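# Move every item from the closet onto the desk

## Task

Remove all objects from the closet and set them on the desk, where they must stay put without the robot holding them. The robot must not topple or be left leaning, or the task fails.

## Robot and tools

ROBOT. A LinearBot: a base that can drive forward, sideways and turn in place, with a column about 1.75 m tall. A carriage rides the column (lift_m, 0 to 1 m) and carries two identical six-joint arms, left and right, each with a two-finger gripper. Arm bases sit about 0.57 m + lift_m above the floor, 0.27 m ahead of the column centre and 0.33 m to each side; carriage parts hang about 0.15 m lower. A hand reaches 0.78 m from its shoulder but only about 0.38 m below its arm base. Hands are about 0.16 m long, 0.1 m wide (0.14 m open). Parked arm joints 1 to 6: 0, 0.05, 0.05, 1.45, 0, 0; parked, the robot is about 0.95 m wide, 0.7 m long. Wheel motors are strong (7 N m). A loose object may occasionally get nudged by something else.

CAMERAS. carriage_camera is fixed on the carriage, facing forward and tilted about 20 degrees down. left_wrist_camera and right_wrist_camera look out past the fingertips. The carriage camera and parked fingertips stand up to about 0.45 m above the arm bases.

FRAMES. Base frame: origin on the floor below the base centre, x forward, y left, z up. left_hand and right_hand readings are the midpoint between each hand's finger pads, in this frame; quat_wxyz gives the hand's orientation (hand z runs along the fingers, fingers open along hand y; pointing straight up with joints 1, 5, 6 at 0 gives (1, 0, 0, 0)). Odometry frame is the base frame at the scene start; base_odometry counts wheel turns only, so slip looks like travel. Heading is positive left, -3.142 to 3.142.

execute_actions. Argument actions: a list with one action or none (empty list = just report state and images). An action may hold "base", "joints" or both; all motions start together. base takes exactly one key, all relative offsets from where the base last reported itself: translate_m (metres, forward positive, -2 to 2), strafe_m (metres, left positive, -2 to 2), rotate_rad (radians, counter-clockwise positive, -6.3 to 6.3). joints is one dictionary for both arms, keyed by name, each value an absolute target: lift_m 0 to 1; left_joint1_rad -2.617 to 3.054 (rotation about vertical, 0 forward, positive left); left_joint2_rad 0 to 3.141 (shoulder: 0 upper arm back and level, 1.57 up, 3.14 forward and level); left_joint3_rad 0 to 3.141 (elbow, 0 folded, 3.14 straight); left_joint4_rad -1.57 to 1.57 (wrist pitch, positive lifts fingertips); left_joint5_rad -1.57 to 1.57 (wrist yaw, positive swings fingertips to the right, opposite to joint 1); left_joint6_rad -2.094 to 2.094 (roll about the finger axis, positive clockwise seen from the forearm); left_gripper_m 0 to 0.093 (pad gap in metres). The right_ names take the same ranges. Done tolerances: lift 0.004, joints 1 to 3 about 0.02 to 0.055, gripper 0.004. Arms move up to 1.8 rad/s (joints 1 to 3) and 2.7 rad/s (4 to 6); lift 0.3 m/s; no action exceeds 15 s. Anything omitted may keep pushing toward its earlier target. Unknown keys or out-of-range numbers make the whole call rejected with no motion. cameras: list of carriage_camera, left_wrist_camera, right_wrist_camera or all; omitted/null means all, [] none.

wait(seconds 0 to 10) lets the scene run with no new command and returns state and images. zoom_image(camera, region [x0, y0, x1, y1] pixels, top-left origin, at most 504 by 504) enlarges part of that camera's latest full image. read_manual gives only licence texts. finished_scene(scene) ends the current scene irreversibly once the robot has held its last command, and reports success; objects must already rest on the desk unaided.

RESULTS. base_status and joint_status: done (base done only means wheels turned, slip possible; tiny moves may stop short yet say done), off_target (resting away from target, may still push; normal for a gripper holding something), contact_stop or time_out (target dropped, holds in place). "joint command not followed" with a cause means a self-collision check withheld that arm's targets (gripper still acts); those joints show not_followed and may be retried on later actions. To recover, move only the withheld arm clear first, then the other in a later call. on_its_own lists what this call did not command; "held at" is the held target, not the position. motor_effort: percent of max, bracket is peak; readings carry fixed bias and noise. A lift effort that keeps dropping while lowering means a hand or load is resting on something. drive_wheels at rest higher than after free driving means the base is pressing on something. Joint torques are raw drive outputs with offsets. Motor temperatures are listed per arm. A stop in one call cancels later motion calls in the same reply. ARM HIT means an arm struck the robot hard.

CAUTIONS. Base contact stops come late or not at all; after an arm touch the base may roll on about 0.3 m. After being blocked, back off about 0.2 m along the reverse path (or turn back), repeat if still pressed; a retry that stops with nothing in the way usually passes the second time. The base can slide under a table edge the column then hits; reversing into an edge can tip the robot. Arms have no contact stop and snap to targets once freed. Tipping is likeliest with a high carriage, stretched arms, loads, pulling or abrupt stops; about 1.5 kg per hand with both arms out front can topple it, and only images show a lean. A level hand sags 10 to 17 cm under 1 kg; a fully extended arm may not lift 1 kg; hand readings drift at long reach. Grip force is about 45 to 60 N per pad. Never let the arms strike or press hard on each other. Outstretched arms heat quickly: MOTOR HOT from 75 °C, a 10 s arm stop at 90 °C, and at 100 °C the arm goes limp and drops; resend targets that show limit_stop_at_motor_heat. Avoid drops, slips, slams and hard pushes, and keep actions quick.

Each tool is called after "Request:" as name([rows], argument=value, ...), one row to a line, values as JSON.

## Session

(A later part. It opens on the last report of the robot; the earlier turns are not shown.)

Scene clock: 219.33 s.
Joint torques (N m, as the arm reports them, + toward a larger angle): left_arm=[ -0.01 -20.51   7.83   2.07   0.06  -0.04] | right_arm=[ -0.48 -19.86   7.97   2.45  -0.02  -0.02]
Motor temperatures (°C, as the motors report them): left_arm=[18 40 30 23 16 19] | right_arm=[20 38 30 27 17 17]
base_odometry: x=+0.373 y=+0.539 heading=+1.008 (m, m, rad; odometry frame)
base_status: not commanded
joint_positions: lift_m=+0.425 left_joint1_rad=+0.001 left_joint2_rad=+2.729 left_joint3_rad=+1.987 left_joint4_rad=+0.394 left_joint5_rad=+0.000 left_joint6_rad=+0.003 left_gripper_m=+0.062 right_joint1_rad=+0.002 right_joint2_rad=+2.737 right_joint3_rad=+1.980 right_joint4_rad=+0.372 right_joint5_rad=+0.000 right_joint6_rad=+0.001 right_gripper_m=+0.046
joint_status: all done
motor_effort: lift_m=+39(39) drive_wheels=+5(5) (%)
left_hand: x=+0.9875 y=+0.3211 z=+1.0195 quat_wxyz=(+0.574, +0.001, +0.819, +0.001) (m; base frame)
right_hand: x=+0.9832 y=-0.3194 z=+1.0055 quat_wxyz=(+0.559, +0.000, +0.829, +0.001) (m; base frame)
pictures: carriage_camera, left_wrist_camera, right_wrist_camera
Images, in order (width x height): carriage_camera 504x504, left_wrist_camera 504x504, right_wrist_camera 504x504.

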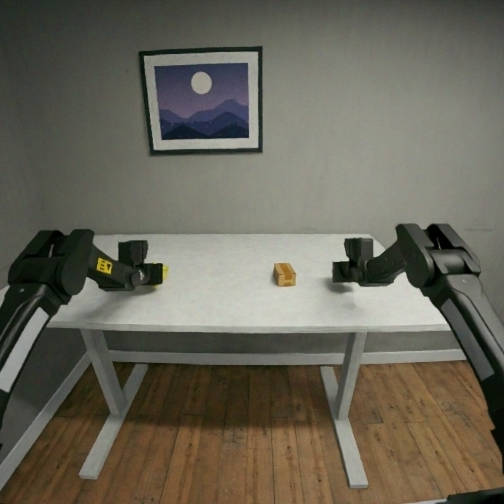

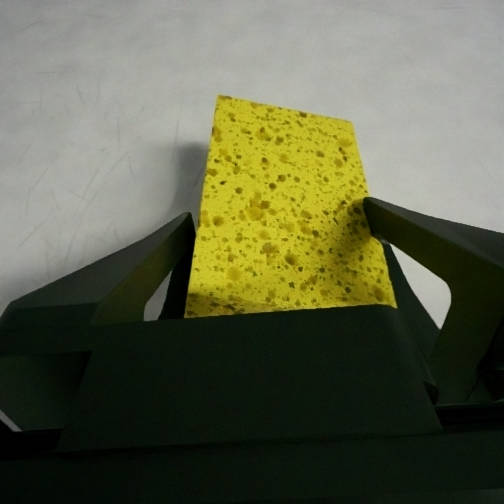

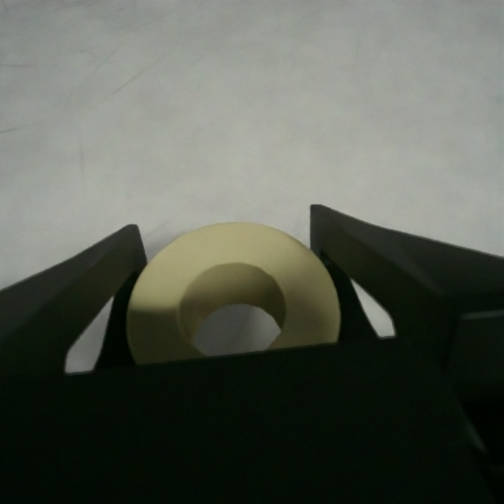

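Sponge in contact: release it; lower a bit more for tape.

Request:
execute_actions([
  {"joints":{"left_gripper_m":0.093}},
], cameras=[])

Request:
execute_actions([
  {"joints":{"lift_m":0.408}},
], cameras=[])

Scene clock: 220.33 s.
Joint torques (N m, as the arm reports them, + toward a larger angle): left_arm=[ -0.06 -20.74   7.9    2.1    0.07  -0.04] | right_arm=[ -0.53 -19.89   7.83   2.46  -0.03  -0.01]
Motor temperatures (°C, as the motors report them): left_arm=[18 41 30 24 16 19] | right_arm=[20 39 30 27 17 17]
base_odometry: x=+0.373 y=+0.539 heading=+1.008 (m, m, rad; odometry frame)
base_status: not commanded
joint_positions: lift_m=+0.425 left_joint1_rad=+0.001 left_joint2_rad=+2.729 left_joint3_rad=+1.987 left_joint4_rad=+0.394 left_joint5_rad=+0.000 left_joint6_rad=+0.003 left_gripper_m=+0.093 right_joint1_rad=+0.002 right_joint2_rad=+2.737 right_joint3_rad=+1.980 right_joint4_rad=+0.372 right_joint5_rad=+0.000 right_joint6_rad=+0.001 right_gripper_m=+0.046
joint_status: all done
motor_effort: lift_m=+37(35) drive_wheels=+9(9) (%)
left_hand: x=+0.9875 y=+0.3211 z=+1.0195 quat_wxyz=(+0.574, +0.001, +0.819, +0.001) (m; base frame)
right_hand: x=+0.9832 y=-0.3194 z=+1.0055 quat_wxyz=(+0.559, +0.000, +0.829, +0.001) (m; base frame)
pictures: none
No camera images: the call's "cameras" was empty. Leave "cameras" out to get every camera's image.

Scene clock: 221.00 s.
Joint torques (N m, as the arm reports them, + toward a larger angle): left_arm=[ -0.17 -20.72   7.7    2.17   0.05  -0.04] | right_arm=[ -0.54 -19.64   7.95   2.44  -0.02  -0.02]
Motor temperatures (°C, as the motors report them): left_arm=[18 41 31 24 16 19] | right_arm=[20 39 30 27 17 17]
base_odometry: x=+0.373 y=+0.539 heading=+1.008 (m, m, rad; odometry frame)
base_status: not commanded
joint_positions: lift_m=+0.408 left_joint1_rad=+0.001 left_joint2_rad=+2.731 left_joint3_rad=+1.989 left_joint4_rad=+0.384 left_joint5_rad=+0.000 left_joint6_rad=+0.003 left_gripper_m=+0.093 right_joint1_rad=+0.002 right_joint2_rad=+2.736 right_joint3_rad=+1.980 right_joint4_rad=+0.373 right_joint5_rad=+0.000 right_joint6_rad=+0.001 right_gripper_m=+0.046
joint_status: all done
motor_effort: lift_m=+36(39) drive_wheels=-5(4) (%)
left_hand: x=+0.9867 y=+0.3211 z=+0.9992 quat_wxyz=(+0.570, +0.001, +0.822, +0.001) (m; base frame)
right_hand: x=+0.9835 y=-0.3194 z=+0.9897 quat_wxyz=(+0.560, +0.000, +0.829, +0.001) (m; base frame)
pictures: none
No camera images: the call's "cameras" was empty. Leave "cameras" out to get every camera's image.

Request:
execute_actions([
  {"joints":{"lift_m":0.398}},
], cameras=[])

Request:
execute_actions([
  {"joints":{"right_gripper_m":0.093}},
], cameras=[])

Request:
execute_actions([
  {"base":{"translate_m":-0.4},"joints":{"lift_m":0.42}},
], cameras=["carriage_camera"])

Scene clock: 222.07 s.
Joint torques (N m, as the arm reports them, + toward a larger angle): left_arm=[  0.   -20.81   7.86   2.18   0.05  -0.03] | right_arm=[ -0.53 -19.65   7.92   2.4   -0.04  -0.02]
Motor temperatures (°C, as the motors report them): left_arm=[18 42 31 24 16 19] | right_arm=[20 40 30 27 17 17]
base_odometry: x=+0.373 y=+0.539 heading=+1.008 (m, m, rad; odometry frame)
base_status: not commanded
joint_positions: lift_m=+0.398 left_joint1_rad=+0.001 left_joint2_rad=+2.730 left_joint3_rad=+1.989 left_joint4_rad=+0.384 left_joint5_rad=+0.000 left_joint6_rad=+0.003 left_gripper_m=+0.093 right_joint1_rad=+0.002 right_joint2_rad=+2.735 right_joint3_rad=+1.980 right_joint4_rad=+0.376 right_joint5_rad=+0.000 right_joint6_rad=+0.001 right_gripper_m=+0.046
joint_status: all done
motor_effort: lift_m=+38(38) drive_wheels=-2(4) (%)
left_hand: x=+0.9868 y=+0.3211 z=+0.9898 quat_wxyz=(+0.570, +0.001, +0.822, +0.001) (m; base frame)
right_hand: x=+0.9839 y=-0.3194 z=+0.9812 quat_wxyz=(+0.562, +0.000, +0.827, +0.001) (m; base frame)
pictures: none
No camera images: the call's "cameras" was empty. Leave "cameras" out to get every camera's image.

Scene clock: 222.70 s.
Joint torques (N m, as the arm reports them, + toward a larger angle): left_arm=[ -0.03 -20.85   7.72   2.21   0.06  -0.04] | right_arm=[ -0.53 -19.55   7.92   2.39  -0.03  -0.02]
Motor temperatures (°C, as the motors report them): left_arm=[18 43 31 24 16 19] | right_arm=[20 40 30 27 17 17]
base_odometry: x=+0.373 y=+0.539 heading=+1.008 (m, m, rad; odometry frame)
base_status: not commanded
joint_positions: lift_m=+0.398 left_joint1_rad=+0.001 left_joint2_rad=+2.730 left_joint3_rad=+1.989 left_joint4_rad=+0.384 left_joint5_rad=+0.000 left_joint6_rad=+0.003 left_gripper_m=+0.093 right_joint1_rad=+0.002 right_joint2_rad=+2.735 right_joint3_rad=+1.980 right_joint4_rad=+0.376 right_joint5_rad=+0.000 right_joint6_rad=+0.001 right_gripper_m=+0.093
joint_status: all done
motor_effort: lift_m=+38(36) drive_wheels=+4(6) (%)
left_hand: x=+0.9868 y=+0.3211 z=+0.9899 quat_wxyz=(+0.570, +0.001, +0.822, +0.001) (m; base frame)
right_hand: x=+0.9839 y=-0.3194 z=+0.9812 quat_wxyz=(+0.562, +0.000, +0.827, +0.001) (m; base frame)
pictures: none
No camera images: the call's "cameras" was empty. Leave "cameras" out to get every camera's image.

Scene clock: 225.50 s.
Joint torques (N m, as the arm reports them, + toward a larger angle): left_arm=[ -0.09 -20.07   7.43   2.22   0.06  -0.03] | right_arm=[ -0.49 -18.68   7.93   2.33  -0.02  -0.02]
Motor temperatures (°C, as the motors report them): left_arm=[18 45 31 25 16 19] | right_arm=[20 41 31 27 17 17]
base_odometry: x=+0.160 y=+0.201 heading=+1.008 (m, m, rad; odometry frame)
base_status: done
joint_positions: lift_m=+0.420 left_joint1_rad=+0.001 left_joint2_rad=+2.722 left_joint3_rad=+1.992 left_joint4_rad=+0.386 left_joint5_rad=+0.000 left_joint6_rad=+0.003 left_gripper_m=+0.093 right_joint1_rad=+0.001 right_joint2_rad=+2.726 right_joint3_rad=+1.980 right_joint4_rad=+0.382 right_joint5_rad=+0.000 right_joint6_rad=+0.001 right_gripper_m=+0.093
joint_status: all done
motor_effort: lift_m=+37(45) drive_wheels=-6(21) (%)
left_hand: x=+0.9886 y=+0.3211 z=+1.0201 quat_wxyz=(+0.576, +0.001, +0.817, +0.001) (m; base frame)
right_hand: x=+0.9854 y=-0.3196 z=+1.0110 quat_wxyz=(+0.568, +0.000, +0.823, +0.001) (m; base frame)
pictures: carriage_camera
Images, in order (width x height): carriage_camera 504x504.

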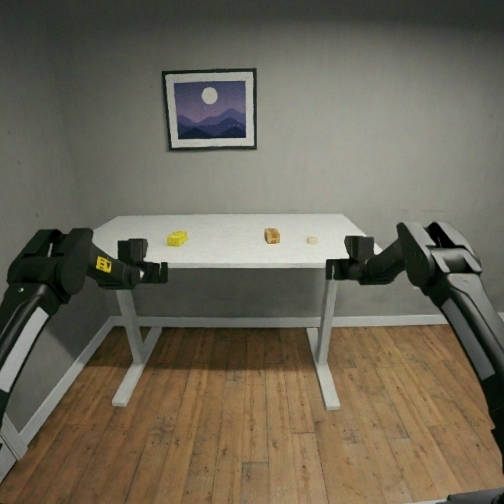

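Request:
finished_scene(scene=2)

The scene is finished: the task was done.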